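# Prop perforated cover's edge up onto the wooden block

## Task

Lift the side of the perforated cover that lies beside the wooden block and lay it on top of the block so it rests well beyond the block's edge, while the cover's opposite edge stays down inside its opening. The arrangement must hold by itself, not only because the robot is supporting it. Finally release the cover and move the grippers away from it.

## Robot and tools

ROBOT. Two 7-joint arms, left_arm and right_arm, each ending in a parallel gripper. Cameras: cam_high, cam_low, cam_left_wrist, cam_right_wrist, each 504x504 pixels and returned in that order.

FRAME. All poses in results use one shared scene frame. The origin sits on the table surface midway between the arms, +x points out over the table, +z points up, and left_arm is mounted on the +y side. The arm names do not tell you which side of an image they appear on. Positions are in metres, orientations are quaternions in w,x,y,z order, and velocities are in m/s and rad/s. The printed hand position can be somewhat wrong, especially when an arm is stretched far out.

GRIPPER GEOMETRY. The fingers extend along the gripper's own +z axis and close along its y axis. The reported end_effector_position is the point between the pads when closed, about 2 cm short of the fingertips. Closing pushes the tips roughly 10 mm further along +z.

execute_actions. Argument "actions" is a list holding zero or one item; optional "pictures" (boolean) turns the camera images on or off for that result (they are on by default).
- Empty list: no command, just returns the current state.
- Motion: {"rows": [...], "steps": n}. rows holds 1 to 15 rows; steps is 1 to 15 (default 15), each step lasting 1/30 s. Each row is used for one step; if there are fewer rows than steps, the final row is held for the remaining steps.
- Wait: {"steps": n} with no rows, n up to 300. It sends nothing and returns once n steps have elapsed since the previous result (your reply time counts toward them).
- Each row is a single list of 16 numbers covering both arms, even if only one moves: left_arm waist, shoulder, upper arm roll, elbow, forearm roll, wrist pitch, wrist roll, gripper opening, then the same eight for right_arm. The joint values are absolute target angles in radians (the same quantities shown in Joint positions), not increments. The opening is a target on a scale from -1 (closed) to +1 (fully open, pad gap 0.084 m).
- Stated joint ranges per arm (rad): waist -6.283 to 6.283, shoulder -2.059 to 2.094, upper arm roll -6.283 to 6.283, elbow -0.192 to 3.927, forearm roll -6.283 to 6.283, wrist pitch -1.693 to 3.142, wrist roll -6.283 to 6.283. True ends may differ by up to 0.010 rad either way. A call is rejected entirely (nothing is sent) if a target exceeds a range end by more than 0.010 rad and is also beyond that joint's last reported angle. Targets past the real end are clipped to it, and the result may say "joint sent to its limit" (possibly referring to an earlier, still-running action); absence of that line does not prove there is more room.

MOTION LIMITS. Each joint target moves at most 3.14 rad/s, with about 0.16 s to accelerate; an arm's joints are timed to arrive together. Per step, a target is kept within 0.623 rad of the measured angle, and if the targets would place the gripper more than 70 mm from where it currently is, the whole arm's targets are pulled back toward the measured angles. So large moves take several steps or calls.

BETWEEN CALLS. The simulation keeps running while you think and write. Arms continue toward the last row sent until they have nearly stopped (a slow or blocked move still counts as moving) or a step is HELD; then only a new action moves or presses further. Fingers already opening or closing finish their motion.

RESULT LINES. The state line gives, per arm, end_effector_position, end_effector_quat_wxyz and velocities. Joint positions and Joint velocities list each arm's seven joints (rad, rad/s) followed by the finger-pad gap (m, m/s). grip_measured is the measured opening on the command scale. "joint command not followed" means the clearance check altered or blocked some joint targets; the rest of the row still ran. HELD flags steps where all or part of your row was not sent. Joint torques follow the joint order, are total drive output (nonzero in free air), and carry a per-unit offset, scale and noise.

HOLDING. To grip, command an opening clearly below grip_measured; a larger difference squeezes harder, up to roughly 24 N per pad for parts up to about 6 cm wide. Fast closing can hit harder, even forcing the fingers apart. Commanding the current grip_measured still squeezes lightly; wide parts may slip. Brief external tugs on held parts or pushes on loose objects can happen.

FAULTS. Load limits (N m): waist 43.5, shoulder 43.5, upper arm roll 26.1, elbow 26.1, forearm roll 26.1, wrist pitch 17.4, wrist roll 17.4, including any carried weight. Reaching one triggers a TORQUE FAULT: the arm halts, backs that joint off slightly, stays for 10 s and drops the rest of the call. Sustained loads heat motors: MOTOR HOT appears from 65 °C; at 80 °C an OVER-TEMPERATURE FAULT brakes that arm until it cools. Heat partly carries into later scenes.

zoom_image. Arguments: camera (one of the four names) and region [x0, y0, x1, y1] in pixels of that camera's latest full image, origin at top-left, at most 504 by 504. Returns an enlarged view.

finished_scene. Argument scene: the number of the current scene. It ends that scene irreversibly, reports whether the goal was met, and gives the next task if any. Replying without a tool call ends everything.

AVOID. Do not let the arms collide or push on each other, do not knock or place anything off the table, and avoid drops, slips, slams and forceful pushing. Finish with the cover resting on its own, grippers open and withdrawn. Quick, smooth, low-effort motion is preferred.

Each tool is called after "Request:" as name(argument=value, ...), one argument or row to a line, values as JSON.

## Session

Request:
execute_actions(
  actions=[],
)

Scene clock: 0.00 s of 5000.00 s.
left_arm: end_effector_position=(+0.0986, +0.3407, +0.3977) grip_measured=+1.00 end_effector_quat_wxyz=(-0.042, +0.929, +0.358, +0.088) end_effector_velocity=(+0.000, -0.000, +0.000) end_effector_angular_velocity=(+0.000, -0.001, -0.001) | right_arm: end_effector_position=(+0.7635, -0.4134, +0.3312) grip_measured=+1.00 end_effector_quat_wxyz=(+0.435, +0.210, +0.820, -0.308) end_effector_velocity=(-0.000, +0.000, +0.000) end_effector_angular_velocity=(+0.000, -0.000, -0.000)
Joint positions: left_arm=[ 0.697 -1.461 -0.055  0.808  0.01   2.083 -0.246  0.084] | right_arm=[ 0.154  0.806  0.102  2.169 -1.246  1.035 -1.958  0.084]
Joint velocities: left_arm=[-0.001  0.    -0.     0.001 -0.    -0.    -0.    -0.   ] | right_arm=[ 0.001 -0.001 -0.    -0.     0.     0.001  0.    -0.   ]
Joint torques (N m, as the arm reports them, + toward a larger angle): no reading
Motor temperatures (°C, as the motors report them): left_arm=[31 32 32 32 30 33 33] | right_arm=[31 30 32 40 34 32 29]

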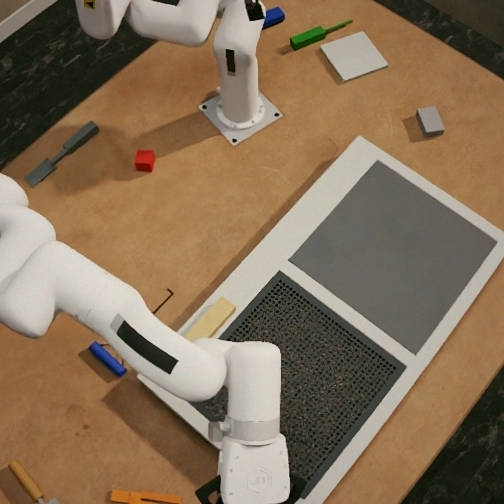

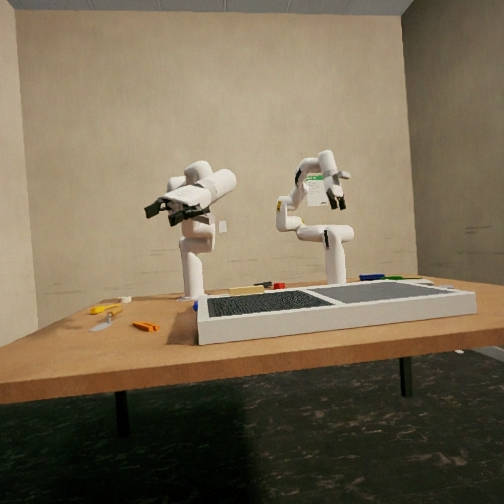

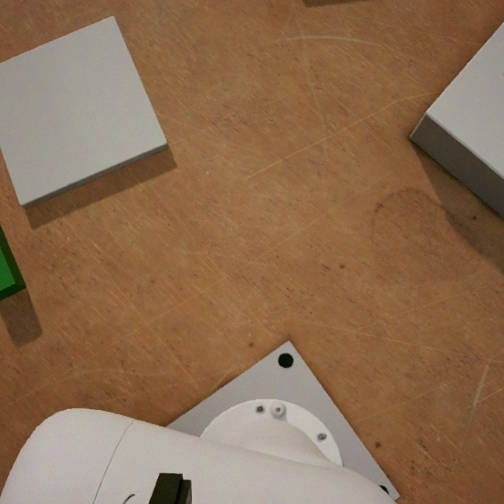

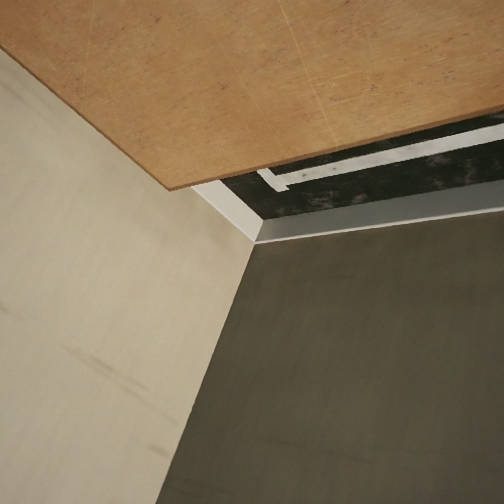

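Request:
execute_actions(
  actions=[
    {"rows":[[-0.647,0.1696,0,0.188,0,-1.5016,1.571,0.4,0.231,-0.589,0,0.65,0,1.239,-1.374,1]],"steps":15},
  ],
  pictures=false,
)

Request:
execute_actions(
  actions=[
    {"steps":50},
  ],
)

Scene clock: 43.80 s of 5000.00 s.
left_arm: end_effector_position=(+0.2150, +0.3316, +0.2574) grip_measured=+0.39 end_effector_quat_wxyz=(-0.004, +0.995, -0.067, -0.075) end_effector_velocity=(+0.167, -0.166, -0.358) end_effector_angular_velocity=(-0.256, +0.595, -2.185) | right_arm: end_effector_position=(+0.5820, -0.3913, +0.3561) grip_measured=+1.00 end_effector_quat_wxyz=(+0.298, +0.518, +0.792, -0.124) end_effector_velocity=(-0.451, +0.097, -0.002) end_effector_angular_velocity=(+1.290, +0.111, -0.747)
Joint positions: left_arm=[ 0.265 -1.028 -0.024  0.475  0.005  1.65   0.186  0.061] | right_arm=[ 0.205  0.228  0.035  1.593 -0.669  1.17  -1.572  0.084]
Joint velocities: left_arm=[-1.106  1.107  0.048 -0.573 -0.009 -1.101  1.1    0.   ] | right_arm=[ 0.061 -1.296 -0.083 -1.277  1.284  0.165  0.475  0.   ]
Joint torques (N m, as the arm reports them, + toward a larger angle): left_arm=[-1.45  1.59  0.38 18.65  0.1  -0.77 -0.41] | right_arm=[ -0.49 -17.78  -0.47  23.36   0.19  -1.44   0.03]
Motor temperatures (°C, as the motors report them): left_arm=[31 32 32 34 30 33 33] | right_arm=[31 33 32 46 34 32 29]
Steps of this call (steps 1 to 90: nothing new was sent; then 40.30 s passed at rest; steps 91 to 105: all 15 steps of this action). Readings (joint positions):
91: left_arm=[0.697 -1.460 -0.055 0.808 0.010 2.083 -0.246] | right_arm=[0.154 0.805 0.102 2.168 -1.245 1.035 -1.958]
92: left_arm=[0.692 -1.456 -0.055 0.804 0.010 2.076 -0.239] | right_arm=[0.155 0.800 0.101 2.161 -1.239 1.037 -1.951]
94: left_arm=[0.641 -1.410 -0.051 0.760 0.009 2.023 -0.187] | right_arm=[0.161 0.748 0.090 2.098 -1.180 1.057 -1.895]
98: left_arm=[0.510 -1.273 -0.038 0.633 0.007 1.894 -0.058] | right_arm=[0.185 0.540 0.063 1.904 -0.979 1.115 -1.730]
105: the state above

Scene clock: 54.50 s of 5000.00 s.
left_arm: end_effector_position=(+0.2326, +0.1867, +0.0335) grip_measured=+0.39 end_effector_quat_wxyz=(+0.030, +0.642, -0.752, -0.147) end_effector_velocity=(+0.000, +0.000, -0.000) end_effector_angular_velocity=(+0.000, +0.000, +0.002) | right_arm: end_effector_position=(+0.2683, -0.3304, +0.2500) grip_measured=+1.00 end_effector_quat_wxyz=(-0.000, +0.707, +0.707, +0.000) end_effector_velocity=(-0.000, +0.000, -0.000) end_effector_angular_velocity=(-0.000, +0.002, +0.000)
Joint positions: left_arm=[-0.446 -0.177 -0.003  0.301  0.005  0.78   1.074  0.061] | right_arm=[ 0.231 -0.589 -0.     0.65  -0.     1.239 -1.374  0.084]
Joint velocities: left_arm=[ 0.002  0.     0.    -0.    -0.    -0.    -0.    -0.   ] | right_arm=[0.    0.001 0.001 0.    0.    0.001 0.    0.   ]
Joint torques (N m, as the arm reports them, + toward a larger angle): left_arm=[ -0.64 -10.4    0.47  12.97   0.33  -0.79  -0.04] | right_arm=[-0.66 -4.94 -0.09 24.25  0.9  -1.77  0.07]
Motor temperatures (°C, as the motors report them): left_arm=[31 32 32 34 30 33 33] | right_arm=[31 32 32 46 34 32 29]
TORQUE FAULT: the external load on joint 4 (elbow) of the left arm reached its load limit, and that arm stopped for 10 seconds. A torque fault stops only its own arm. That arm's remaining commands of this call were not run. Joint 4 (elbow) of that arm moved back by up to 3 degrees. That arm holds there, with its grip as last carried out, and accepts commands again: back off and push less far. That arm stops again, at the same cost, whenever a joint's load reaches its limit.
The stop of the left arm began at step 21 of this call (marked STOPPED below). From that step on that arm followed nothing that you had sent. Nothing is kept back now, and the robot has no last target.
Steps of this call (steps 1 to 50: the robot went on to your last target; steps 51 to 321: the stop continued). Readings (joint positions):
1: left_arm=[0.228 -0.991 -0.023 0.456 0.004 1.613 0.223] | right_arm=[0.207 0.185 0.032 1.550 -0.626 1.175 -1.557]
2: left_arm=[0.190 -0.953 -0.021 0.438 0.004 1.575 0.261] | right_arm=[0.209 0.143 0.030 1.508 -0.584 1.180 -1.543]
4: left_arm=[0.113 -0.876 -0.019 0.405 0.003 1.498 0.338] | right_arm=[0.212 0.059 0.025 1.424 -0.501 1.189 -1.519]
8: left_arm=[-0.046 -0.717 -0.014 0.350 0.002 1.339 0.497] | right_arm=[0.217 -0.109 0.018 1.254 -0.364 1.202 -1.479]
21: left_arm=[-0.447 -0.182 0.002 0.265 0.008 0.810 1.075] | right_arm=[0.230 -0.542 0.002 0.708 -0.036 1.236 -1.384] STOPPED (the left arm)
321: the state above

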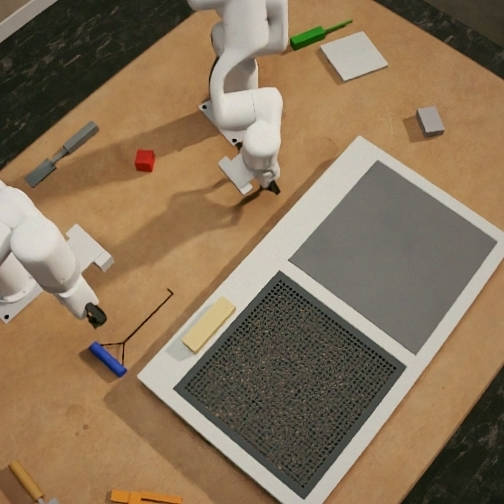

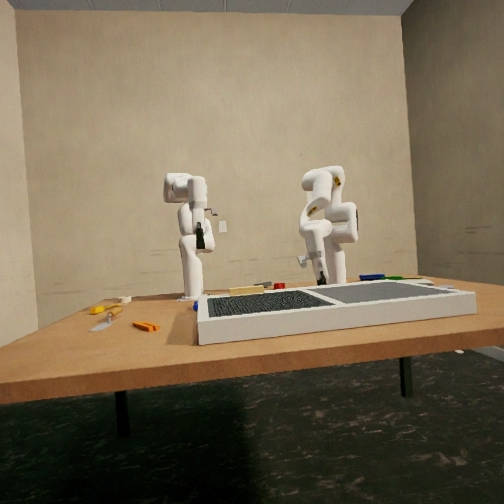

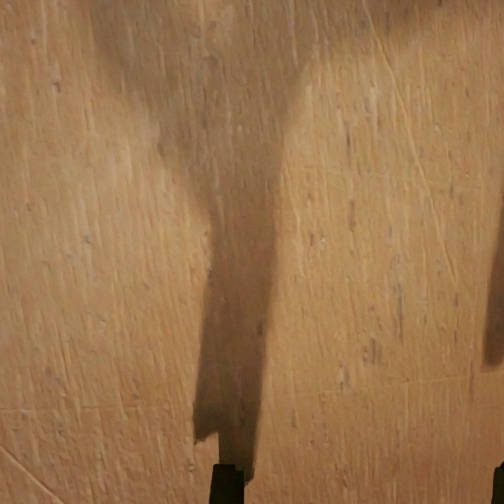

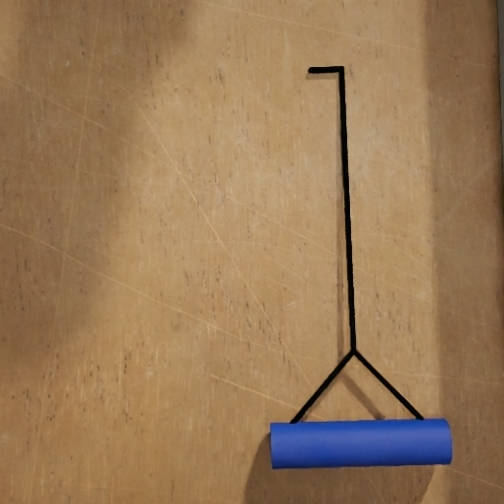

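Request:
execute_actions(
  actions=[
    {"rows":[[-0.55,-0.6,0,0.3,0,0.6,1.3,0.4,0.3426,-0.1608,0,0.461,0,0.6218,-1.301,0]],"steps":15},
  ],
  pictures=false,
)

Request:
execute_actions(
  actions=[
    {"rows":[[-0.647,-0.5,0,0.25,0,0.0,1.571,0.4,0.3426,-0.1608,0,0.461,0,0.6218,-1.301,0]],"steps":10},
  ],
)

Scene clock: 69.47 s of 5000.00 s.
left_arm: end_effector_position=(+0.3032, +0.0894, +0.1674) grip_measured=+0.39 end_effector_quat_wxyz=(+0.039, -0.515, +0.844, -0.141) end_effector_velocity=(+0.006, -0.021, +0.047) end_effector_angular_velocity=(-0.113, -0.153, -0.124) | right_arm: end_effector_position=(+0.2943, -0.2885, +0.0884) grip_measured=-0.01 end_effector_quat_wxyz=(-0.002, +0.694, +0.720, -0.004) end_effector_velocity=(-0.062, +0.035, -0.230) end_effector_angular_velocity=(-0.034, +0.098, +0.067)
Joint positions: left_arm=[-0.548 -0.594 -0.001  0.303  0.     0.604  1.294  0.061] | right_arm=[ 0.336 -0.186  0.001  0.47  -0.     0.665 -1.306  0.044]
Joint velocities: left_arm=[-0.037 -0.149  0.01  -0.031 -0.003 -0.071  0.101 -0.   ] | right_arm=[ 0.142  0.549  0.011 -0.28  -0.001 -0.725  0.087 -0.   ]
Joint torques (N m, as the arm reports them, + toward a larger angle): left_arm=[ 0.1   0.48  1.24 14.85  0.15 -1.22 -0.29] | right_arm=[ -3.01 -18.78  -1.36  27.39   0.85  -1.49  -0.06]
Motor temperatures (°C, as the motors report them): left_arm=[31 32 32 34 30 33 33] | right_arm=[31 31 32 46 34 32 29]
Steps of this call (steps 1 to 90: nothing new was sent; then 11.47 s passed at rest; steps 91 to 105: all 15 steps of this action). Readings (joint positions):
91: left_arm=[-0.447 -0.177 -0.003 0.301 0.005 0.779 1.074] | right_arm=[0.231 -0.589 -0.000 0.650 -0.000 1.239 -1.374]
92: left_arm=[-0.448 -0.182 -0.002 0.300 0.005 0.777 1.078] | right_arm=[0.232 -0.586 -0.000 0.649 -0.000 1.232 -1.373]
94: left_arm=[-0.461 -0.235 -0.001 0.295 0.004 0.754 1.108] | right_arm=[0.242 -0.549 -0.001 0.636 -0.000 1.171 -1.366]
98: left_arm=[-0.501 -0.399 -0.002 0.303 0.002 0.685 1.192] | right_arm=[0.278 -0.407 0.000 0.568 0.000 0.978 -1.343]
105: the state above

Scene clock: 69.80 s of 5000.00 s.
left_arm: end_effector_position=(+0.3307, +0.0154, +0.2079) grip_measured=+0.39 end_effector_quat_wxyz=(+0.113, -0.356, +0.873, -0.313) end_effector_velocity=(+0.034, -0.195, +0.171) end_effector_angular_velocity=(-0.569, -1.089, -0.781) | right_arm: end_effector_position=(+0.2963, -0.2859, +0.0808) grip_measured=-0.01 end_effector_quat_wxyz=(+0.001, +0.694, +0.720, +0.001) end_effector_velocity=(-0.007, -0.001, -0.007) end_effector_angular_velocity=(-0.006, +0.018, +0.003)
Joint positions: left_arm=[-0.633 -0.512 -0.001  0.257  0.     0.09   1.53   0.061] | right_arm=[ 0.342 -0.162 -0.     0.462  0.     0.622 -1.301  0.044]
Joint velocities: left_arm=[-0.249  0.225 -0.007 -0.119  0.001 -1.496  0.673 -0.   ] | right_arm=[ 0.001  0.008  0.002 -0.012 -0.    -0.001  0.    -0.   ]
Joint torques (N m, as the arm reports them, + toward a larger angle): left_arm=[ 1.8  -8.19  1.3  17.85 -0.18 -0.58 -0.48] | right_arm=[-0.61 -9.66 -0.36 19.82  0.8  -1.76  0.05]
Motor temperatures (°C, as the motors report them): left_arm=[31 32 32 34 30 33 33] | right_arm=[31 31 32 46 34 32 29]
Steps of this call (steps 1 to 10: all 10 steps of this action). Readings (joint positions):
1: left_arm=[-0.549 -0.597 -0.000 0.302 0.000 0.602 1.297] | right_arm=[0.339 -0.172 0.001 0.463 -0.000 0.646 -1.304]
2: left_arm=[-0.550 -0.596 0.000 0.299 0.000 0.594 1.302] | right_arm=[0.341 -0.166 0.001 0.460 -0.000 0.636 -1.303]
4: left_arm=[-0.560 -0.583 0.001 0.292 -0.000 0.532 1.331] | right_arm=[0.342 -0.163 0.000 0.462 -0.000 0.626 -1.302]
8: left_arm=[-0.611 -0.532 -0.000 0.268 0.000 0.222 1.471] | right_arm=[0.342 -0.163 -0.000 0.463 0.000 0.622 -1.301]
10: the state above

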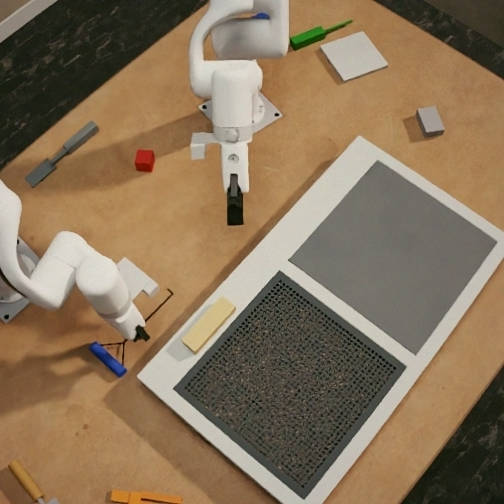

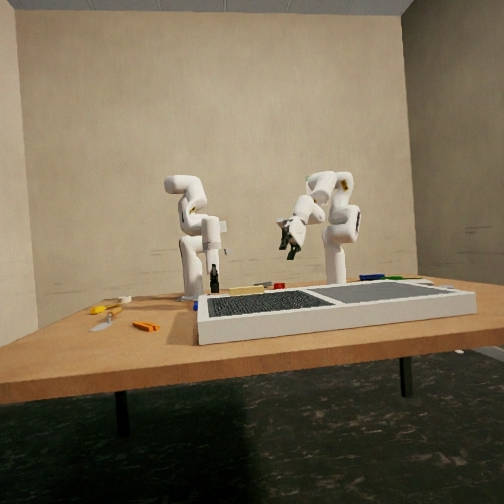

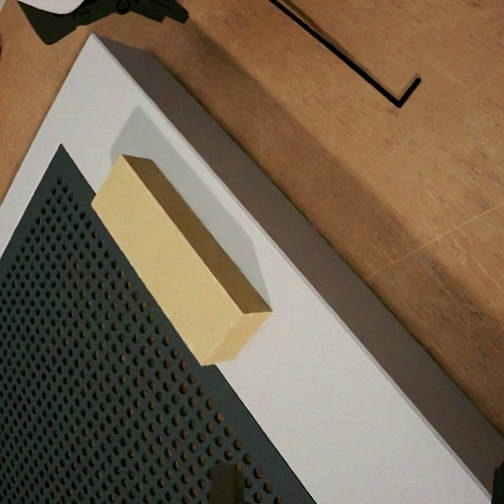

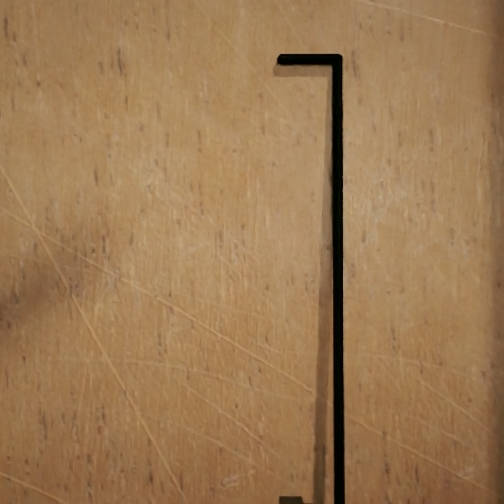

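Request:
execute_actions(
  actions=[
    {"rows":[[-0.647,-0.45,0,0.24,0,-0.15,1.571,0.4,0.3426,-0.13,0,0.455,0,0.585,-1.301,0],[-0.647,-0.4,0,0.24,0,-0.3,1.571,0.4,0.3426,-0.10,0,0.45,0,0.55,-1.301,0],[-0.647,-0.35,0,0.23,0,-0.45,1.571,0.4,0.3426,-0.068,0,0.445,0,0.513,-1.301,0],[-0.647,-0.3,0,0.23,0,-0.6,1.571,0.4,0.3426,-0.036,0,0.441,0,0.477,-1.301,0],[-0.647,-0.3,0,0.23,0,-0.6,1.571,0.4,0.3426,-0.004,0,0.438,0,0.442,-1.301,0],[-0.647,-0.3,0,0.23,0,-0.6,1.571,0.4,0.3426,0.015,0,0.436,0,0.421,-1.301,0],[-0.647,-0.3,0,0.23,0,-0.7,1.571,0.4,0.3426,0.0286,0,0.4349,0,0.4063,-1.301,0],[-0.647,-0.25,0,0.23,0,-0.8,1.571,0.4,0.3426,0.0286,0,0.4349,0,0.4063,-1.301,0],[-0.647,-0.2,0,0.22,0,-0.9,1.571,0.4,0.3426,0.0286,0,0.4349,0,0.4063,-1.301,0],[-0.647,-0.15,0,0.22,0,-1.0,1.571,0.4,0.3426,0.0286,0,0.4349,0,0.4063,-1.301,0],[-0.647,-0.1,0,0.21,0,-1.1,1.571,0.4,0.3426,0.0286,0,0.4349,0,0.4063,-1.301,0],[-0.647,-0.1,0,0.21,0,-1.1,1.571,0.4,0.3426,0.0286,0,0.4349,0,0.4063,-1.301,-0.3],[-0.647,-0.1,0,0.21,0,-1.1,1.571,0.4,0.3426,0.0286,0,0.4349,0,0.4063,-1.301,-0.6]],"steps":15},
  ],
  pictures=false,
)

Request:
execute_actions(
  actions=[
    {"rows":[[-0.647,-0.1,0,0.21,0,-1.2,1.571,0.4,0.3426,0.0286,0,0.4349,0,0.4063,-1.301,-0.8],[-0.647,-0.1,0,0.21,0,-1.2,1.571,0.4,0.3426,0.0286,0,0.4349,0,0.4063,-1.301,-0.9],[-0.647,0.1696,0,0.188,0,-1.5016,1.571,0.4,0.3426,0.0286,0,0.4349,0,0.4063,-1.301,-1]],"steps":15},
  ],
)

Scene clock: 96.50 s of 5000.00 s.
left_arm: end_effector_position=(+0.3613, -0.0274, +0.2916) grip_measured=+0.39 end_effector_quat_wxyz=(+0.220, -0.276, +0.732, -0.582) end_effector_velocity=(-0.033, +0.039, +0.012) end_effector_angular_velocity=(-0.612, -0.539, +0.002) | right_arm: end_effector_position=(+0.2959, -0.2859, +0.0235) grip_measured=-0.53 end_effector_quat_wxyz=(+0.000, +0.693, +0.721, +0.000) end_effector_velocity=(+0.014, +0.004, +0.007) end_effector_angular_velocity=(+0.013, -0.041, -0.001)
Joint positions: left_arm=[-0.647 -0.156  0.     0.218 -0.    -0.97   1.571  0.061] | right_arm=[ 0.343  0.027 -0.     0.436  0.     0.407 -1.301  0.021]
Joint velocities: left_arm=[ 0.     0.847  0.002 -0.147 -0.001 -1.809  0.     0.   ] | right_arm=[-0.    -0.003 -0.001  0.015 -0.    -0.024 -0.    -0.187]
Joint torques (N m, as the arm reports them, + toward a larger angle): left_arm=[ -0.88 -17.39   0.33  14.07   0.21  -1.32  -0.1 ] | right_arm=[ -0.7  -11.36  -0.42  15.91   0.76  -1.75  -0.02]
Motor temperatures (°C, as the motors report them): left_arm=[31 32 32 35 30 33 33] | right_arm=[31 31 32 45 34 32 29]
Steps of this call (steps 1 to 30: the robot went on to your last target; steps 31 to 90: nothing new was sent; then 23.20 s passed at rest; steps 91 to 105: all 15 steps of this action). Readings (joint positions):
91: left_arm=[-0.647 -0.500 -0.000 0.250 -0.000 -0.000 1.571] | right_arm=[0.343 -0.161 -0.000 0.461 -0.000 0.621 -1.301]
92: left_arm=[-0.647 -0.498 -0.000 0.250 -0.000 -0.007 1.571] | right_arm=[0.343 -0.157 -0.000 0.461 0.000 0.615 -1.301]
94: left_arm=[-0.647 -0.480 -0.000 0.247 0.000 -0.067 1.571] | right_arm=[0.343 -0.129 -0.000 0.457 0.000 0.580 -1.301]
98: left_arm=[-0.647 -0.374 0.000 0.236 0.000 -0.381 1.571] | right_arm=[0.343 -0.025 0.000 0.440 -0.000 0.468 -1.301]
105: the state above

Scene clock: 97.00 s of 5000.00 s.
left_arm: end_effector_position=(+0.3445, -0.0084, +0.2694) grip_measured=+0.39 end_effector_quat_wxyz=(+0.243, -0.256, +0.678, -0.645) end_effector_velocity=(+0.001, -0.003, +0.018) end_effector_angular_velocity=(-0.045, -0.039, -0.003) | right_arm: end_effector_position=(+0.2958, -0.2859, +0.0232) grip_measured=-0.94 end_effector_quat_wxyz=(+0.000, +0.693, +0.721, +0.000) end_effector_velocity=(+0.000, +0.000, +0.000) end_effector_angular_velocity=(+0.000, -0.001, -0.000)
Joint positions: left_arm=[-0.647  0.168 -0.     0.188  0.    -1.499  1.571  0.061] | right_arm=[ 0.343  0.028 -0.     0.435 -0.     0.406 -1.301  0.003]
Joint velocities: left_arm=[-0.001 -0.008 -0.001  0.018  0.    -0.034 -0.    -0.   ] | right_arm=[-0.001 -0.001  0.001  0.     0.     0.     0.    -0.   ]
Joint torques (N m, as the arm reports them, + toward a larger angle): left_arm=[ -0.72 -13.51   0.04   6.5   -0.13  -1.46  -0.15] | right_arm=[ -0.58 -10.48  -0.36  15.48   0.73  -1.73  -0.01]
Motor temperatures (°C, as the motors report them): left_arm=[31 32 32 35 30 33 33] | right_arm=[31 31 32 45 34 32 29]
Steps of this call (steps 1 to 15: all 15 steps of this action). Readings (joint positions):
1: left_arm=[-0.647 -0.132 0.000 0.213 -0.000 -1.023 1.571] | right_arm=[0.343 0.027 -0.000 0.436 0.000 0.407 -1.301]
2: left_arm=[-0.647 -0.115 0.000 0.210 -0.000 -1.067 1.571] | right_arm=[0.343 0.027 -0.000 0.436 0.000 0.407 -1.301]
4: left_arm=[-0.647 -0.100 0.000 0.209 -0.000 -1.153 1.571] | right_arm=[0.343 0.028 -0.000 0.435 -0.000 0.406 -1.301]
8: left_arm=[-0.647 0.049 -0.000 0.201 0.000 -1.393 1.571] | right_arm=[0.343 0.028 -0.000 0.435 -0.000 0.406 -1.301]
15: the state above

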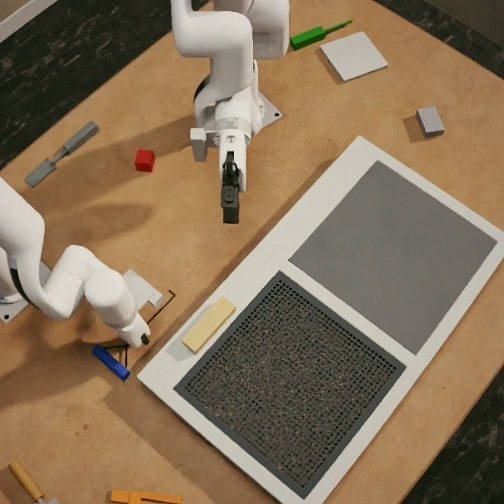

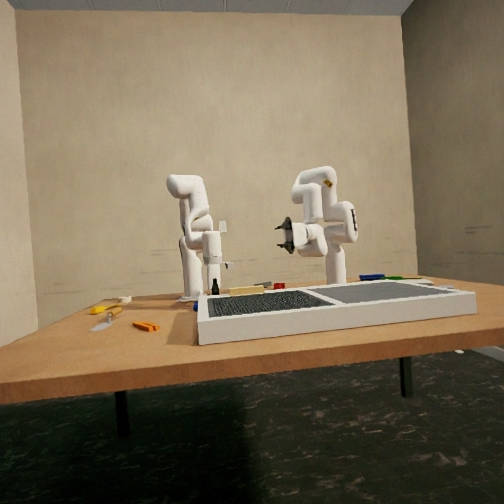

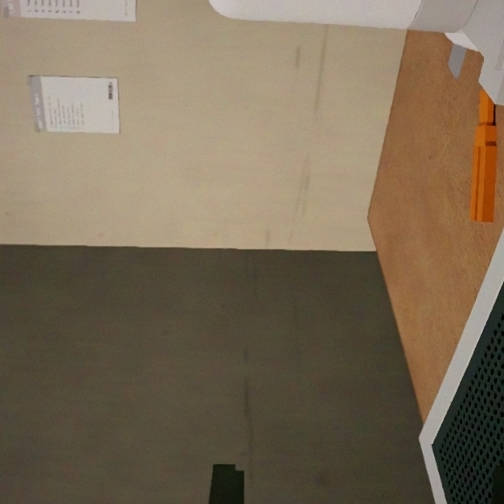

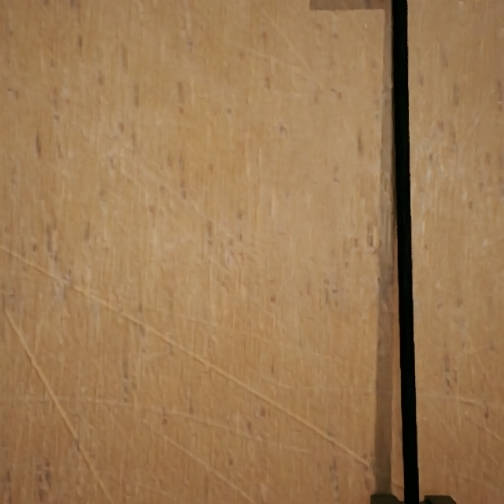

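Request:
execute_actions(
  actions=[
    {"rows":[[-0.647,0.1696,0,0.188,0,-1.5016,1.571,0.4,0.3426,0.0,0,0.438,0,0.438,-1.301,-1],[-0.647,0.1696,0,0.188,0,-1.5016,1.571,0.4,0.3426,-0.04,0,0.442,0,0.482,-1.301,-1],[-0.647,0.1696,0,0.188,0,-1.5016,1.571,0.4,0.3426,-0.08,0,0.447,0,0.527,-1.301,-1],[-0.647,0.1696,0,0.188,0,-1.5016,1.571,0.4,0.3426,-0.12,0,0.453,0,0.573,-1.301,-1],[-0.647,0.1696,0,0.188,0,-1.5016,1.571,0.4,0.3426,-0.16,0,0.461,0,0.621,-1.301,-1],[-0.647,0.1696,0,0.188,0,-1.5016,1.571,0.4,0.3426,-0.2,0,0.485,0,0.685,-1.301,-1],[-0.647,0.1696,0,0.188,0,-1.5016,1.571,0.4,0.3426,-0.24,0,0.51,0,0.75,-1.301,-1],[-0.647,0.1696,0,0.188,0,-1.5016,1.571,0.4,0.3426,-0.28,0,0.54,0,0.82,-1.27,-1],[-0.647,0.1696,0,0.188,0,-1.5016,1.571,0.4,0.3426,-0.32,0,0.57,0,0.89,-1.22,-1],[-0.647,0.1696,0,0.188,0,-1.5016,1.571,0.4,0.3426,-0.36,0,0.60,0,0.96,-1.16,-1],[-0.647,0.1696,0,0.188,0,-1.5016,1.571,0.4,0.3426,-0.385,0,0.62,0,1.005,-1.09,-1],[-0.647,0.1696,0,0.188,0,-1.5016,1.571,0.4,0.3426,-0.406,0,0.637,0,1.043,-1.01,-1],[-0.647,0.1696,0,0.188,0,-1.5016,1.571,0.4,0.3426,-0.406,0,0.637,0,1.043,-0.93,-1],[-0.647,0.1696,0,0.188,0,-1.5016,1.571,0.4,0.3426,-0.406,0,0.637,0,1.043,-0.85,-1],[-0.647,0.1696,0,0.188,0,-1.5016,1.571,0.4,0.3426,-0.406,0,0.637,0,1.043,-0.77,-1]],"steps":15},
  ],
  pictures=false,
)

Request:
execute_actions(
  actions=[
    {"rows":[[-0.647,0.1696,0,0.188,0,-1.5016,1.571,0.4,0.38,-0.2,0,0.93,0,1.13,0.4,-1]],"steps":15},
  ],
  pictures=false,
)

Request:
execute_actions(
  actions=[
    {"rows":[[-0.647,0.1696,0,0.188,0,-1.5016,1.571,0.4,0.43,0.07,0,1.32,0,1.25,0.9,-1],[-0.647,0.1696,0,0.188,0,-1.5016,1.571,0.4,0.43,0.07,0,1.32,0,1.25,0.9,-1],[-0.647,0.1696,0,0.188,0,-1.5016,1.571,0.4,0.43,0.07,0,1.32,0,1.25,0.9,-1],[-0.647,0.1696,0,0.188,0,-1.5016,1.571,0.4,0.43,0.07,0,1.32,0,1.25,0.9,-1],[-0.647,0.1696,0,0.188,0,-1.5016,1.571,0.4,0.43,0.07,0,1.32,0,1.25,0.9,-1],[-0.647,0.1696,0,0.188,0,-1.5016,1.571,0.4,0.4797,0.2689,0,1.6054,0,1.3365,1.296,-1]],"steps":15},
  ],
  pictures=false,
)

Request:
execute_actions(
  actions=[
    {"steps":15},
  ],
)

Scene clock: 141.90 s of 5000.00 s.
left_arm: end_effector_position=(+0.3444, -0.0082, +0.2691) grip_measured=+0.39 end_effector_quat_wxyz=(+0.243, -0.256, +0.678, -0.645) end_effector_velocity=(+0.000, +0.001, -0.000) end_effector_angular_velocity=(-0.000, -0.000, +0.002) | right_arm: end_effector_position=(+0.3019, -0.2839, +0.1663) grip_measured=-0.94 end_effector_quat_wxyz=(+0.001, +0.759, +0.651, +0.002) end_effector_velocity=(-0.021, -0.007, +0.342) end_effector_angular_velocity=(+0.021, -0.033, -1.898)
Joint positions: left_arm=[-0.647  0.17   0.     0.188  0.    -1.502  1.571  0.061] | right_arm=[ 0.343 -0.338 -0.     0.59   0.     0.923 -1.11   0.003]
Joint velocities: left_arm=[ 0.002  0.    -0.    -0.001 -0.    -0.002  0.    -0.   ] | right_arm=[-0.001 -0.672 -0.001  0.486  0.001  1.12   1.896 -0.   ]
Joint torques (N m, as the arm reports them, + toward a larger angle): left_arm=[ -1.32 -13.25   0.27   7.02   0.35  -1.56  -0.39] | right_arm=[-0.52 -4.86 -0.24 18.77  0.78 -1.89  0.71]
Motor temperatures (°C, as the motors report them): left_arm=[31 32 32 33 30 33 33] | right_arm=[31 31 32 42 34 32 29]
Steps of this call (steps 1 to 15: the robot went on to your last target; steps 16 to 90: nothing new was sent; then 41.40 s passed at rest; steps 91 to 105: all 15 steps of this action). Readings (joint positions):
91: left_arm=[-0.647 0.170 -0.000 0.188 0.000 -1.502 1.571] | right_arm=[0.343 0.028 -0.000 0.435 0.000 0.407 -1.301]
92: left_arm=[-0.647 0.170 0.000 0.188 0.000 -1.502 1.571] | right_arm=[0.343 0.025 0.000 0.435 0.000 0.412 -1.301]
94: left_arm=[-0.647 0.170 0.000 0.188 0.000 -1.502 1.571] | right_arm=[0.343 -0.004 0.000 0.433 -0.000 0.450 -1.301]
98: left_arm=[-0.647 0.170 -0.000 0.188 -0.000 -1.502 1.571] | right_arm=[0.343 -0.129 0.000 0.460 0.000 0.594 -1.301]
105: the state above

Scene clock: 142.40 s of 5000.00 s.
left_arm: end_effector_position=(+0.3444, -0.0082, +0.2691) grip_measured=+0.39 end_effector_quat_wxyz=(+0.243, -0.256, +0.678, -0.645) end_effector_velocity=(-0.000, -0.000, +0.000) end_effector_angular_velocity=(-0.000, -0.000, -0.000) | right_arm: end_effector_position=(+0.3545, -0.2514, +0.2354) grip_measured=-0.94 end_effector_quat_wxyz=(+0.000, +0.999, +0.053, -0.001) end_effector_velocity=(+0.017, +0.008, +0.015) end_effector_angular_velocity=(-0.003, -0.008, -2.084)
Joint positions: left_arm=[-0.647  0.17   0.     0.188 -0.    -1.502  1.571  0.061] | right_arm=[ 0.379 -0.202 -0.     0.923 -0.     1.128  0.24   0.003]
Joint velocities: left_arm=[-0.001 -0.     0.    -0.     0.     0.    -0.    -0.   ] | right_arm=[ 0.008  0.046 -0.004  0.087 -0.002  0.035  2.089  0.   ]
Joint torques (N m, as the arm reports them, + toward a larger angle): left_arm=[ -0.34 -13.46   0.05   6.87   0.22  -1.38  -0.19] | right_arm=[ -0.67 -11.98  -0.23  23.94   0.8   -1.72  -1.35]
Motor temperatures (°C, as the motors report them): left_arm=[31 32 32 33 30 33 33] | right_arm=[31 31 32 42 34 32 29]
Steps of this call (steps 1 to 15: all 15 steps of this action). Readings (joint positions):
1: left_arm=[-0.647 0.170 -0.000 0.188 0.000 -1.502 1.571] | right_arm=[0.343 -0.358 -0.000 0.605 0.000 0.957 -1.043]
2: left_arm=[-0.647 0.170 -0.000 0.188 -0.000 -1.502 1.571] | right_arm=[0.343 -0.371 -0.000 0.619 0.000 0.985 -0.970]
4: left_arm=[-0.647 0.170 0.000 0.188 -0.000 -1.502 1.571] | right_arm=[0.347 -0.361 -0.001 0.669 -0.000 1.033 -0.808]
8: left_arm=[-0.647 0.170 0.000 0.188 -0.000 -1.502 1.571] | right_arm=[0.368 -0.259 0.001 0.842 0.000 1.094 -0.430]
15: the state above

Scene clock: 142.90 s of 5000.00 s.
left_arm: end_effector_position=(+0.3444, -0.0082, +0.2691) grip_measured=+0.39 end_effector_quat_wxyz=(+0.243, -0.256, +0.678, -0.645) end_effector_velocity=(-0.000, -0.000, +0.000) end_effector_angular_velocity=(-0.000, -0.000, -0.000) | right_arm: end_effector_position=(+0.4628, -0.1576, +0.2781) grip_measured=-0.94 end_effector_quat_wxyz=(-0.000, +0.924, -0.382, -0.000) end_effector_velocity=(+0.113, +0.157, +0.007) end_effector_angular_velocity=(-0.004, +0.025, -1.047)
Joint positions: left_arm=[-0.647  0.17  -0.     0.188 -0.    -1.502  1.571  0.061] | right_arm=[0.473 0.236 0.001 1.556 0.    1.32  1.224 0.003]
Joint velocities: left_arm=[-0. -0.  0.  0.  0.  0. -0. -0.] | right_arm=[ 0.152  0.633  0.021  0.874  0.002  0.264  1.218 -0.   ]
Joint torques (N m, as the arm reports them, + toward a larger angle): left_arm=[ -0.22 -13.05   0.15   6.73   0.11  -1.51  -0.34] | right_arm=[ -2.71 -25.3   -2.18  20.03   0.67  -1.42  -1.31]
Motor temperatures (°C, as the motors report them): left_arm=[31 32 32 33 30 33 33] | right_arm=[31 31 32 42 34 32 29]
Steps of this call (steps 1 to 15: all 15 steps of this action). Readings (joint positions):
1: left_arm=[-0.647 0.170 -0.000 0.188 0.000 -1.502 1.571] | right_arm=[0.380 -0.201 -0.000 0.926 -0.000 1.129 0.302]
2: left_arm=[-0.647 0.170 -0.000 0.188 -0.000 -1.502 1.571] | right_arm=[0.380 -0.198 -0.000 0.931 -0.000 1.131 0.358]
4: left_arm=[-0.647 0.170 0.000 0.188 0.000 -1.502 1.571] | right_arm=[0.386 -0.165 -0.001 0.979 -0.000 1.149 0.490]
8: left_arm=[-0.647 0.170 0.000 0.188 0.000 -1.502 1.571] | right_arm=[0.417 -0.007 -0.000 1.210 -0.000 1.215 0.756]
15: the state above

Scene clock: 143.40 s of 5000.00 s.
left_arm: end_effector_position=(+0.3444, -0.0082, +0.2691) grip_measured=+0.39 end_effector_quat_wxyz=(+0.243, -0.256, +0.678, -0.645) end_effector_velocity=(-0.000, -0.000, -0.000) end_effector_angular_velocity=(+0.000, +0.000, -0.002) | right_arm: end_effector_position=(+0.4696, -0.1509, +0.2800) grip_measured=-0.94 end_effector_quat_wxyz=(+0.000, +0.911, -0.413, -0.000) end_effector_velocity=(+0.002, -0.001, -0.000) end_effector_angular_velocity=(-0.000, -0.002, -0.004)
Joint positions: left_arm=[-0.647  0.17   0.     0.188 -0.    -1.502  1.571  0.061] | right_arm=[ 0.48   0.268 -0.     1.605 -0.     1.337  1.296  0.003]
Joint velocities: left_arm=[-0.001  0.    -0.     0.     0.001  0.001 -0.     0.   ] | right_arm=[-0.     0.003 -0.002  0.003 -0.001 -0.002  0.002  0.   ]
Joint torques (N m, as the arm reports them, + toward a larger angle): left_arm=[ -0.62 -13.22   0.07   6.89   0.16  -1.32  -0.28] | right_arm=[ -0.51 -19.9   -0.6   24.82   0.69  -1.83   0.01]
Motor temperatures (°C, as the motors report them): left_arm=[31 32 32 33 30 33 33] | right_arm=[31 31 32 42 34 32 29]
Steps of this call (steps 1 to 15: the robot went on to your last target). Readings (joint positions):
1: left_arm=[-0.647 0.170 -0.000 0.188 0.000 -1.502 1.571] | right_arm=[0.477 0.253 0.002 1.579 0.000 1.327 1.256]
2: left_arm=[-0.647 0.170 0.000 0.188 -0.000 -1.502 1.571] | right_arm=[0.479 0.262 0.002 1.591 0.000 1.331 1.274]
4: left_arm=[-0.647 0.170 0.000 0.188 -0.000 -1.502 1.571] | right_arm=[0.480 0.267 0.001 1.600 0.000 1.335 1.289]
8: left_arm=[-0.647 0.170 0.000 0.188 0.000 -1.502 1.571] | right_arm=[0.479 0.267 -0.001 1.604 -0.000 1.337 1.295]
15: the state above

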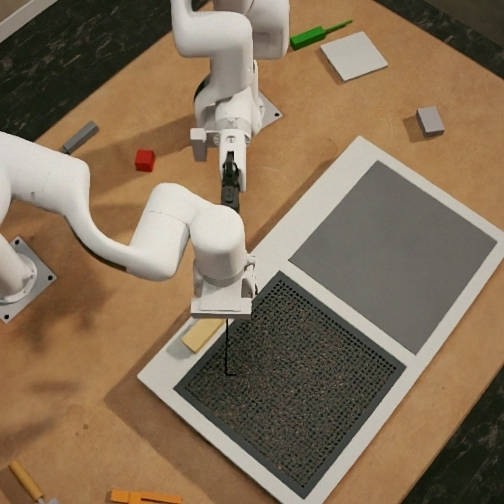

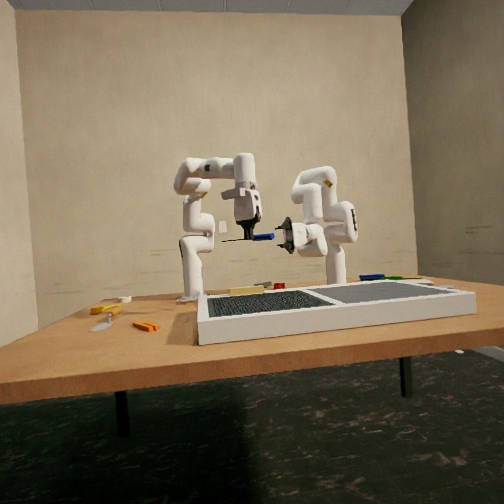

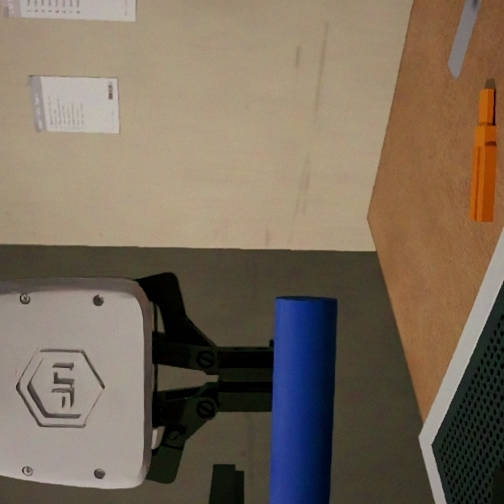

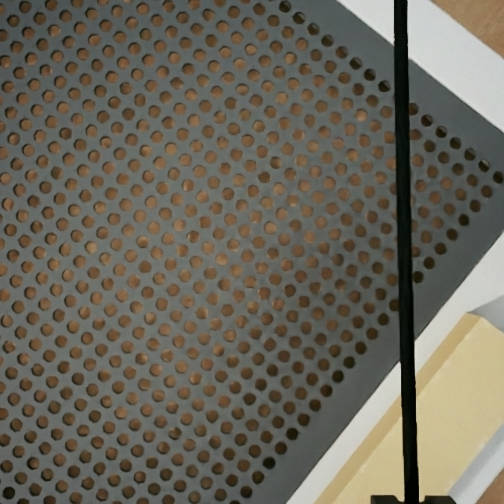

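Request:
execute_actions(
  actions=[
    {"rows":[[-0.647,0.188,0,0.238,0,-1.47,1.571,0.4,0.4797,0.2689,0,1.6054,0,1.3365,1.296,-1],[-0.647,0.188,0,0.238,0,-1.47,1.571,0.4,0.4797,0.2689,0,1.6054,0,1.3365,1.296,-1],[-0.647,0.207,0,0.289,0,-1.438,1.571,0.4,0.4797,0.2689,0,1.6054,0,1.3365,1.296,-1],[-0.647,0.207,0,0.289,0,-1.438,1.571,0.4,0.4797,0.2689,0,1.6054,0,1.3365,1.296,-1],[-0.647,0.2272,0,0.3394,0,-1.4078,1.571,0.4,0.4797,0.2689,0,1.6054,0,1.3365,1.296,-1],[-0.647,0.2272,0,0.3394,0,-1.4078,1.571,0.4,0.4797,0.2689,0,1.6054,0,1.3365,1.296,-1],[-0.647,0.252,0,0.392,0,-1.38,1.571,0.4,0.4797,0.2689,0,1.6054,0,1.3365,1.296,-1],[-0.647,0.252,0,0.392,0,-1.38,1.571,0.4,0.4797,0.2689,0,1.6054,0,1.3365,1.296,-1],[-0.647,0.277,0,0.445,0,-1.352,1.571,0.4,0.4797,0.2689,0,1.6054,0,1.3365,1.296,-1],[-0.647,0.277,0,0.445,0,-1.352,1.571,0.4,0.4797,0.2689,0,1.6054,0,1.3365,1.296,-1],[-0.647,0.3035,0,0.4983,0,-1.3252,1.571,0.4,0.4797,0.2689,0,1.6054,0,1.3365,1.296,-1]],"steps":15},
  ],
  pictures=false,
)

Request:
execute_actions(
  actions=[
    {"steps":10},
  ],
)

Request:
zoom_image(
  camera="cam_low",
  region=[210,200,310,270],
)

Scene clock: 175.73 s of 5000.00 s.
left_arm: end_effector_position=(+0.4042, -0.0762, +0.2734) grip_measured=+0.39 end_effector_quat_wxyz=(+0.243, -0.256, +0.678, -0.645) end_effector_velocity=(+0.063, -0.070, +0.004) end_effector_angular_velocity=(-0.005, -0.004, +0.001) | right_arm: end_effector_position=(+0.4696, -0.1508, +0.2799) grip_measured=-0.94 end_effector_quat_wxyz=(-0.000, +0.911, -0.413, -0.000) end_effector_velocity=(-0.000, +0.001, +0.001) end_effector_angular_velocity=(+0.002, -0.001, +0.001)
Joint positions: left_arm=[-0.647  0.296  0.     0.483  0.    -1.334  1.571  0.061] | right_arm=[ 0.48   0.269 -0.     1.605 -0.     1.337  1.296  0.003]
Joint velocities: left_arm=[ 0.001  0.154  0.     0.322 -0.     0.161 -0.     0.   ] | right_arm=[ 0.001 -0.001  0.001  0.     0.001  0.    -0.    -0.   ]
Joint torques (N m, as the arm reports them, + toward a larger angle): left_arm=[ -1.02 -20.54  -0.12   4.88  -0.14  -2.16  -0.37] | right_arm=[ -0.46 -19.91  -0.46  24.7    0.75  -1.82   0.09]
Motor temperatures (°C, as the motors report them): left_arm=[31 32 32 33 30 33 33] | right_arm=[31 32 32 46 34 32 29]
Steps of this call (steps 1 to 15: the robot went on to your last target; steps 16 to 90: nothing new was sent; then 28.83 s passed at rest; steps 91 to 105: all 15 steps of this action). Readings (joint positions):
91: left_arm=[-0.647 0.170 -0.000 0.188 -0.000 -1.501 1.571] | right_arm=[0.480 0.269 0.000 1.605 0.000 1.337 1.296]
92: left_arm=[-0.647 0.171 -0.000 0.193 -0.000 -1.498 1.571] | right_arm=[0.480 0.269 0.000 1.605 -0.000 1.336 1.296]
94: left_arm=[-0.647 0.183 -0.000 0.223 0.000 -1.478 1.571] | right_arm=[0.480 0.269 -0.000 1.605 -0.000 1.336 1.296]
98: left_arm=[-0.647 0.219 0.000 0.318 -0.000 -1.422 1.571] | right_arm=[0.480 0.269 -0.000 1.605 0.000 1.336 1.296]
105: the state above

Scene clock: 176.07 s of 5000.00 s.
left_arm: end_effector_position=(+0.4070, -0.0794, +0.2729) grip_measured=+0.39 end_effector_quat_wxyz=(+0.243, -0.256, +0.678, -0.644) end_effector_velocity=(+0.001, -0.001, +0.000) end_effector_angular_velocity=(-0.001, -0.001, +0.000) | right_arm: end_effector_position=(+0.4696, -0.1508, +0.2799) grip_measured=-0.94 end_effector_quat_wxyz=(-0.000, +0.911, -0.413, -0.000) end_effector_velocity=(+0.000, +0.001, -0.001) end_effector_angular_velocity=(-0.001, -0.001, +0.002)
Joint positions: left_arm=[-0.647  0.303 -0.     0.497 -0.    -1.325  1.571  0.061] | right_arm=[0.48  0.269 0.    1.605 0.    1.337 1.296 0.003]
Joint velocities: left_arm=[-0.     0.002  0.     0.005 -0.     0.001  0.    -0.   ] | right_arm=[ 0.001  0.001  0.001 -0.    -0.001 -0.001 -0.     0.   ]
Joint torques (N m, as the arm reports them, + toward a larger angle): left_arm=[ -0.36 -18.81   0.2    9.74  -0.17  -1.24  -0.09] | right_arm=[ -0.6  -19.7   -0.56  24.69   0.75  -1.85   0.02]
Motor temperatures (°C, as the motors report them): left_arm=[31 32 32 33 30 33 33] | right_arm=[31 32 32 46 34 32 29]
Steps of this call (steps 1 to 10: the robot went on to your last target). Readings (joint positions):
1: left_arm=[-0.647 0.300 0.000 0.491 -0.000 -1.330 1.571] | right_arm=[0.480 0.269 0.000 1.605 -0.000 1.337 1.296]
2: left_arm=[-0.647 0.301 0.000 0.494 -0.000 -1.328 1.571] | right_arm=[0.480 0.269 -0.000 1.605 -0.000 1.337 1.296]
4: left_arm=[-0.647 0.303 -0.000 0.496 0.000 -1.326 1.571] | right_arm=[0.480 0.269 -0.000 1.605 0.000 1.337 1.296]
8: left_arm=[-0.647 0.303 -0.000 0.497 0.000 -1.326 1.571] | right_arm=[0.480 0.269 -0.000 1.605 -0.000 1.337 1.296]
10: the state above

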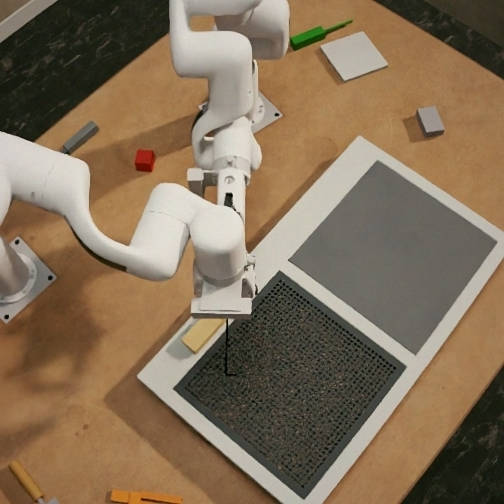

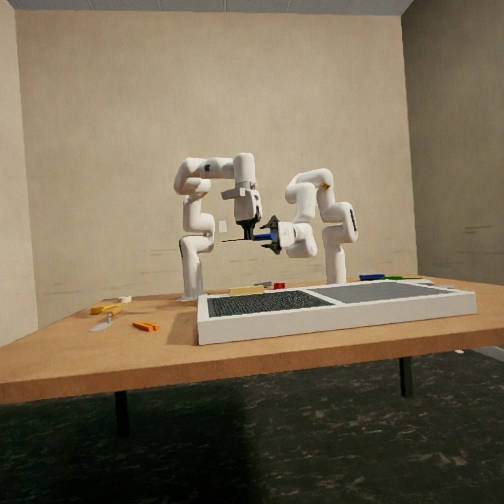

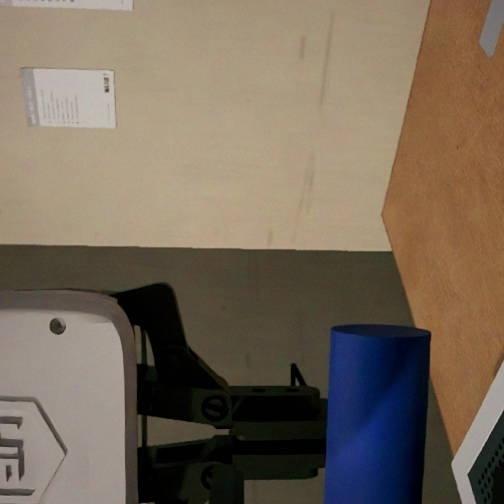

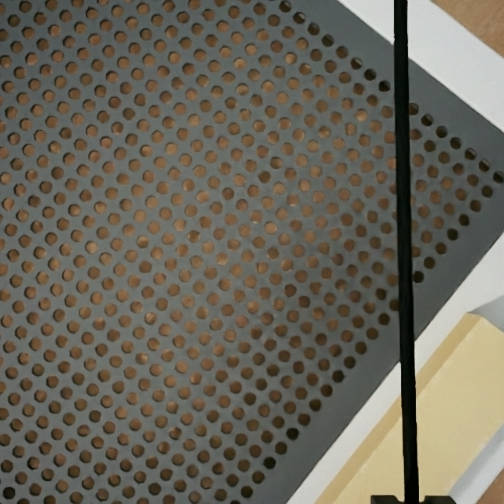

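Region (210, 200, 310, 270) of cam_low's 504x504 image, scaled by 5.040, with more detail than that image has; it fills the top 353 rows of this view, and the rest is white.

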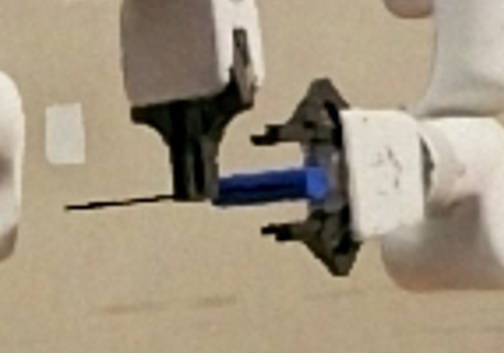

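Request:
execute_actions(
  actions=[
    {"rows":[[-0.647,0.321,0,0.533,0,-1.308,1.571,0.4,0.4797,0.2689,0,1.6054,0,1.3365,1.296,-1],[-0.647,0.321,0,0.533,0,-1.308,1.571,0.3,0.4797,0.2689,0,1.6054,0,1.3365,1.296,-1],[-0.647,0.321,0,0.533,0,-1.308,1.571,0.2,0.4797,0.2689,0,1.6054,0,1.3365,1.296,-1],[-0.647,0.321,0,0.533,0,-1.308,1.571,0.1,0.4797,0.2689,0,1.6054,0,1.3365,1.296,-1],[-0.647,0.321,0,0.533,0,-1.308,1.571,0,0.4797,0.2689,0,1.6054,0,1.3365,1.296,-1],[-0.647,0.321,0,0.533,0,-1.308,1.571,-0.1,0.4797,0.2689,0,1.6054,0,1.3365,1.296,-1],[-0.647,0.321,0,0.533,0,-1.308,1.571,-0.2,0.4797,0.2689,0,1.6054,0,1.3365,1.296,-1],[-0.647,0.321,0,0.533,0,-1.308,1.571,-0.3,0.4797,0.2689,0,1.6054,0,1.3365,1.296,-1],[-0.647,0.321,0,0.533,0,-1.308,1.571,-0.38,0.4797,0.2689,0,1.6054,0,1.3365,1.296,-1],[-0.647,0.321,0,0.533,0,-1.308,1.571,-0.45,0.4797,0.2689,0,1.6054,0,1.3365,1.296,-1],[-0.647,0.321,0,0.533,0,-1.308,1.571,-0.52,0.4797,0.2689,0,1.6054,0,1.3365,1.296,-1],[-0.647,0.321,0,0.533,0,-1.308,1.571,-0.7,0.4797,0.2689,0,1.6054,0,1.3365,1.296,-1],[-0.647,0.321,0,0.533,0,-1.308,1.571,-1,0.4797,0.2689,0,1.6054,0,1.3365,1.296,-1]],"steps":15},
  ],
)

Scene clock: 196.10 s of 5000.00 s.
left_arm: end_effector_position=(+0.4137, -0.0871, +0.2726) grip_measured=-0.48 end_effector_quat_wxyz=(+0.243, -0.256, +0.679, -0.644) end_effector_velocity=(+0.000, -0.000, +0.000) end_effector_angular_velocity=(-0.000, -0.000, -0.000) | right_arm: end_effector_position=(+0.4699, -0.1508, +0.2804) grip_measured=-0.94 end_effector_quat_wxyz=(-0.000, +0.911, -0.413, +0.000) end_effector_velocity=(-0.000, -0.000, -0.002) end_effector_angular_velocity=(-0.001, +0.004, -0.000)
Joint positions: left_arm=[-0.647  0.321 -0.     0.532  0.    -1.308  1.571  0.023] | right_arm=[ 0.48   0.268 -0.     1.606  0.     1.336  1.296  0.003]
Joint velocities: left_arm=[ 0.     0.001  0.     0.002  0.001  0.001 -0.     0.   ] | right_arm=[ 0.     0.003 -0.    -0.002  0.001 -0.     0.     0.   ]
Joint torques (N m, as the arm reports them, + toward a larger angle): left_arm=[ -0.51 -20.17   0.63  10.88   0.21  -1.72  -0.21] | right_arm=[ -0.54 -19.05  -0.43  23.51   0.67  -1.71   0.05]
Motor temperatures (°C, as the motors report them): left_arm=[31 32 32 33 30 33 33] | right_arm=[31 32 32 47 34 32 29]
Steps of this call (steps 1 to 30: the robot went on to your last target; steps 31 to 90: nothing new was sent; then 16.53 s passed at rest; steps 91 to 105: all 15 steps of this action). Readings (joint positions):
91: left_arm=[-0.647 0.304 -0.000 0.499 -0.000 -1.325 1.571] | right_arm=[0.480 0.269 0.000 1.605 -0.000 1.336 1.296]
92: left_arm=[-0.647 0.306 -0.000 0.503 -0.000 -1.322 1.571] | right_arm=[0.480 0.269 0.000 1.605 -0.000 1.337 1.296]
94: left_arm=[-0.647 0.315 -0.000 0.521 0.000 -1.314 1.571] | right_arm=[0.480 0.269 -0.000 1.605 0.000 1.337 1.296]
98: left_arm=[-0.647 0.321 0.000 0.532 -0.000 -1.309 1.571] | right_arm=[0.480 0.269 0.000 1.605 0.000 1.336 1.296]
105: the state above

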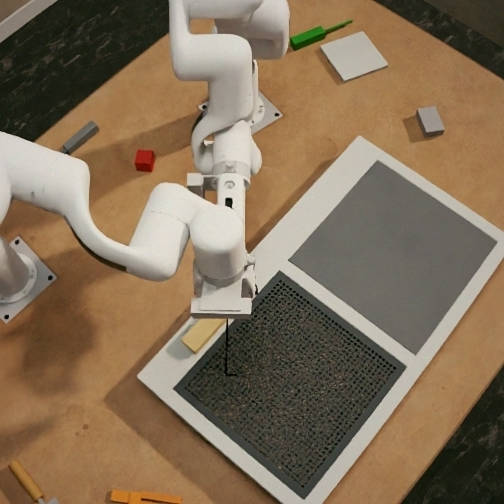

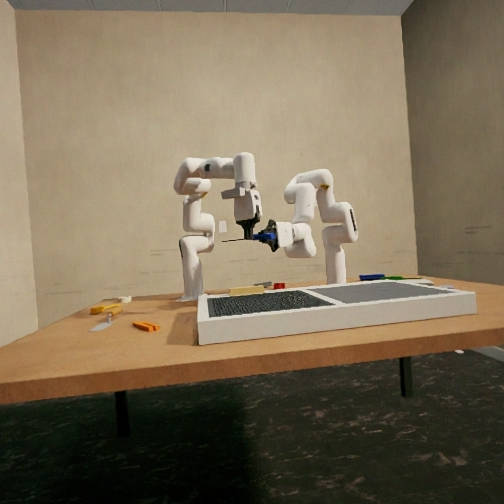

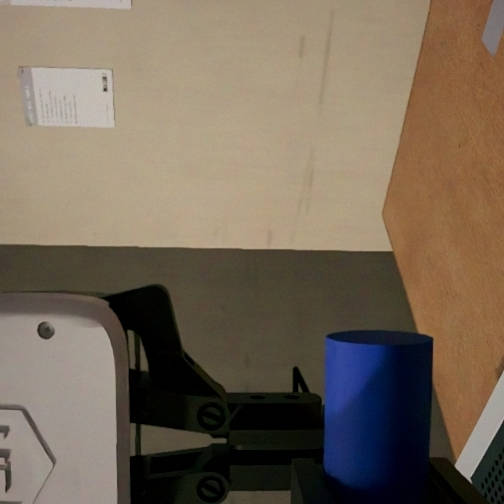

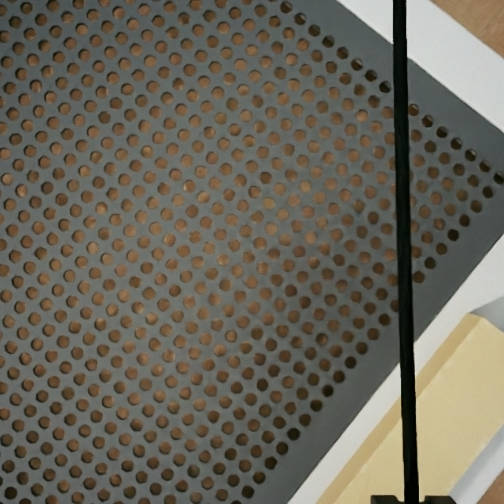

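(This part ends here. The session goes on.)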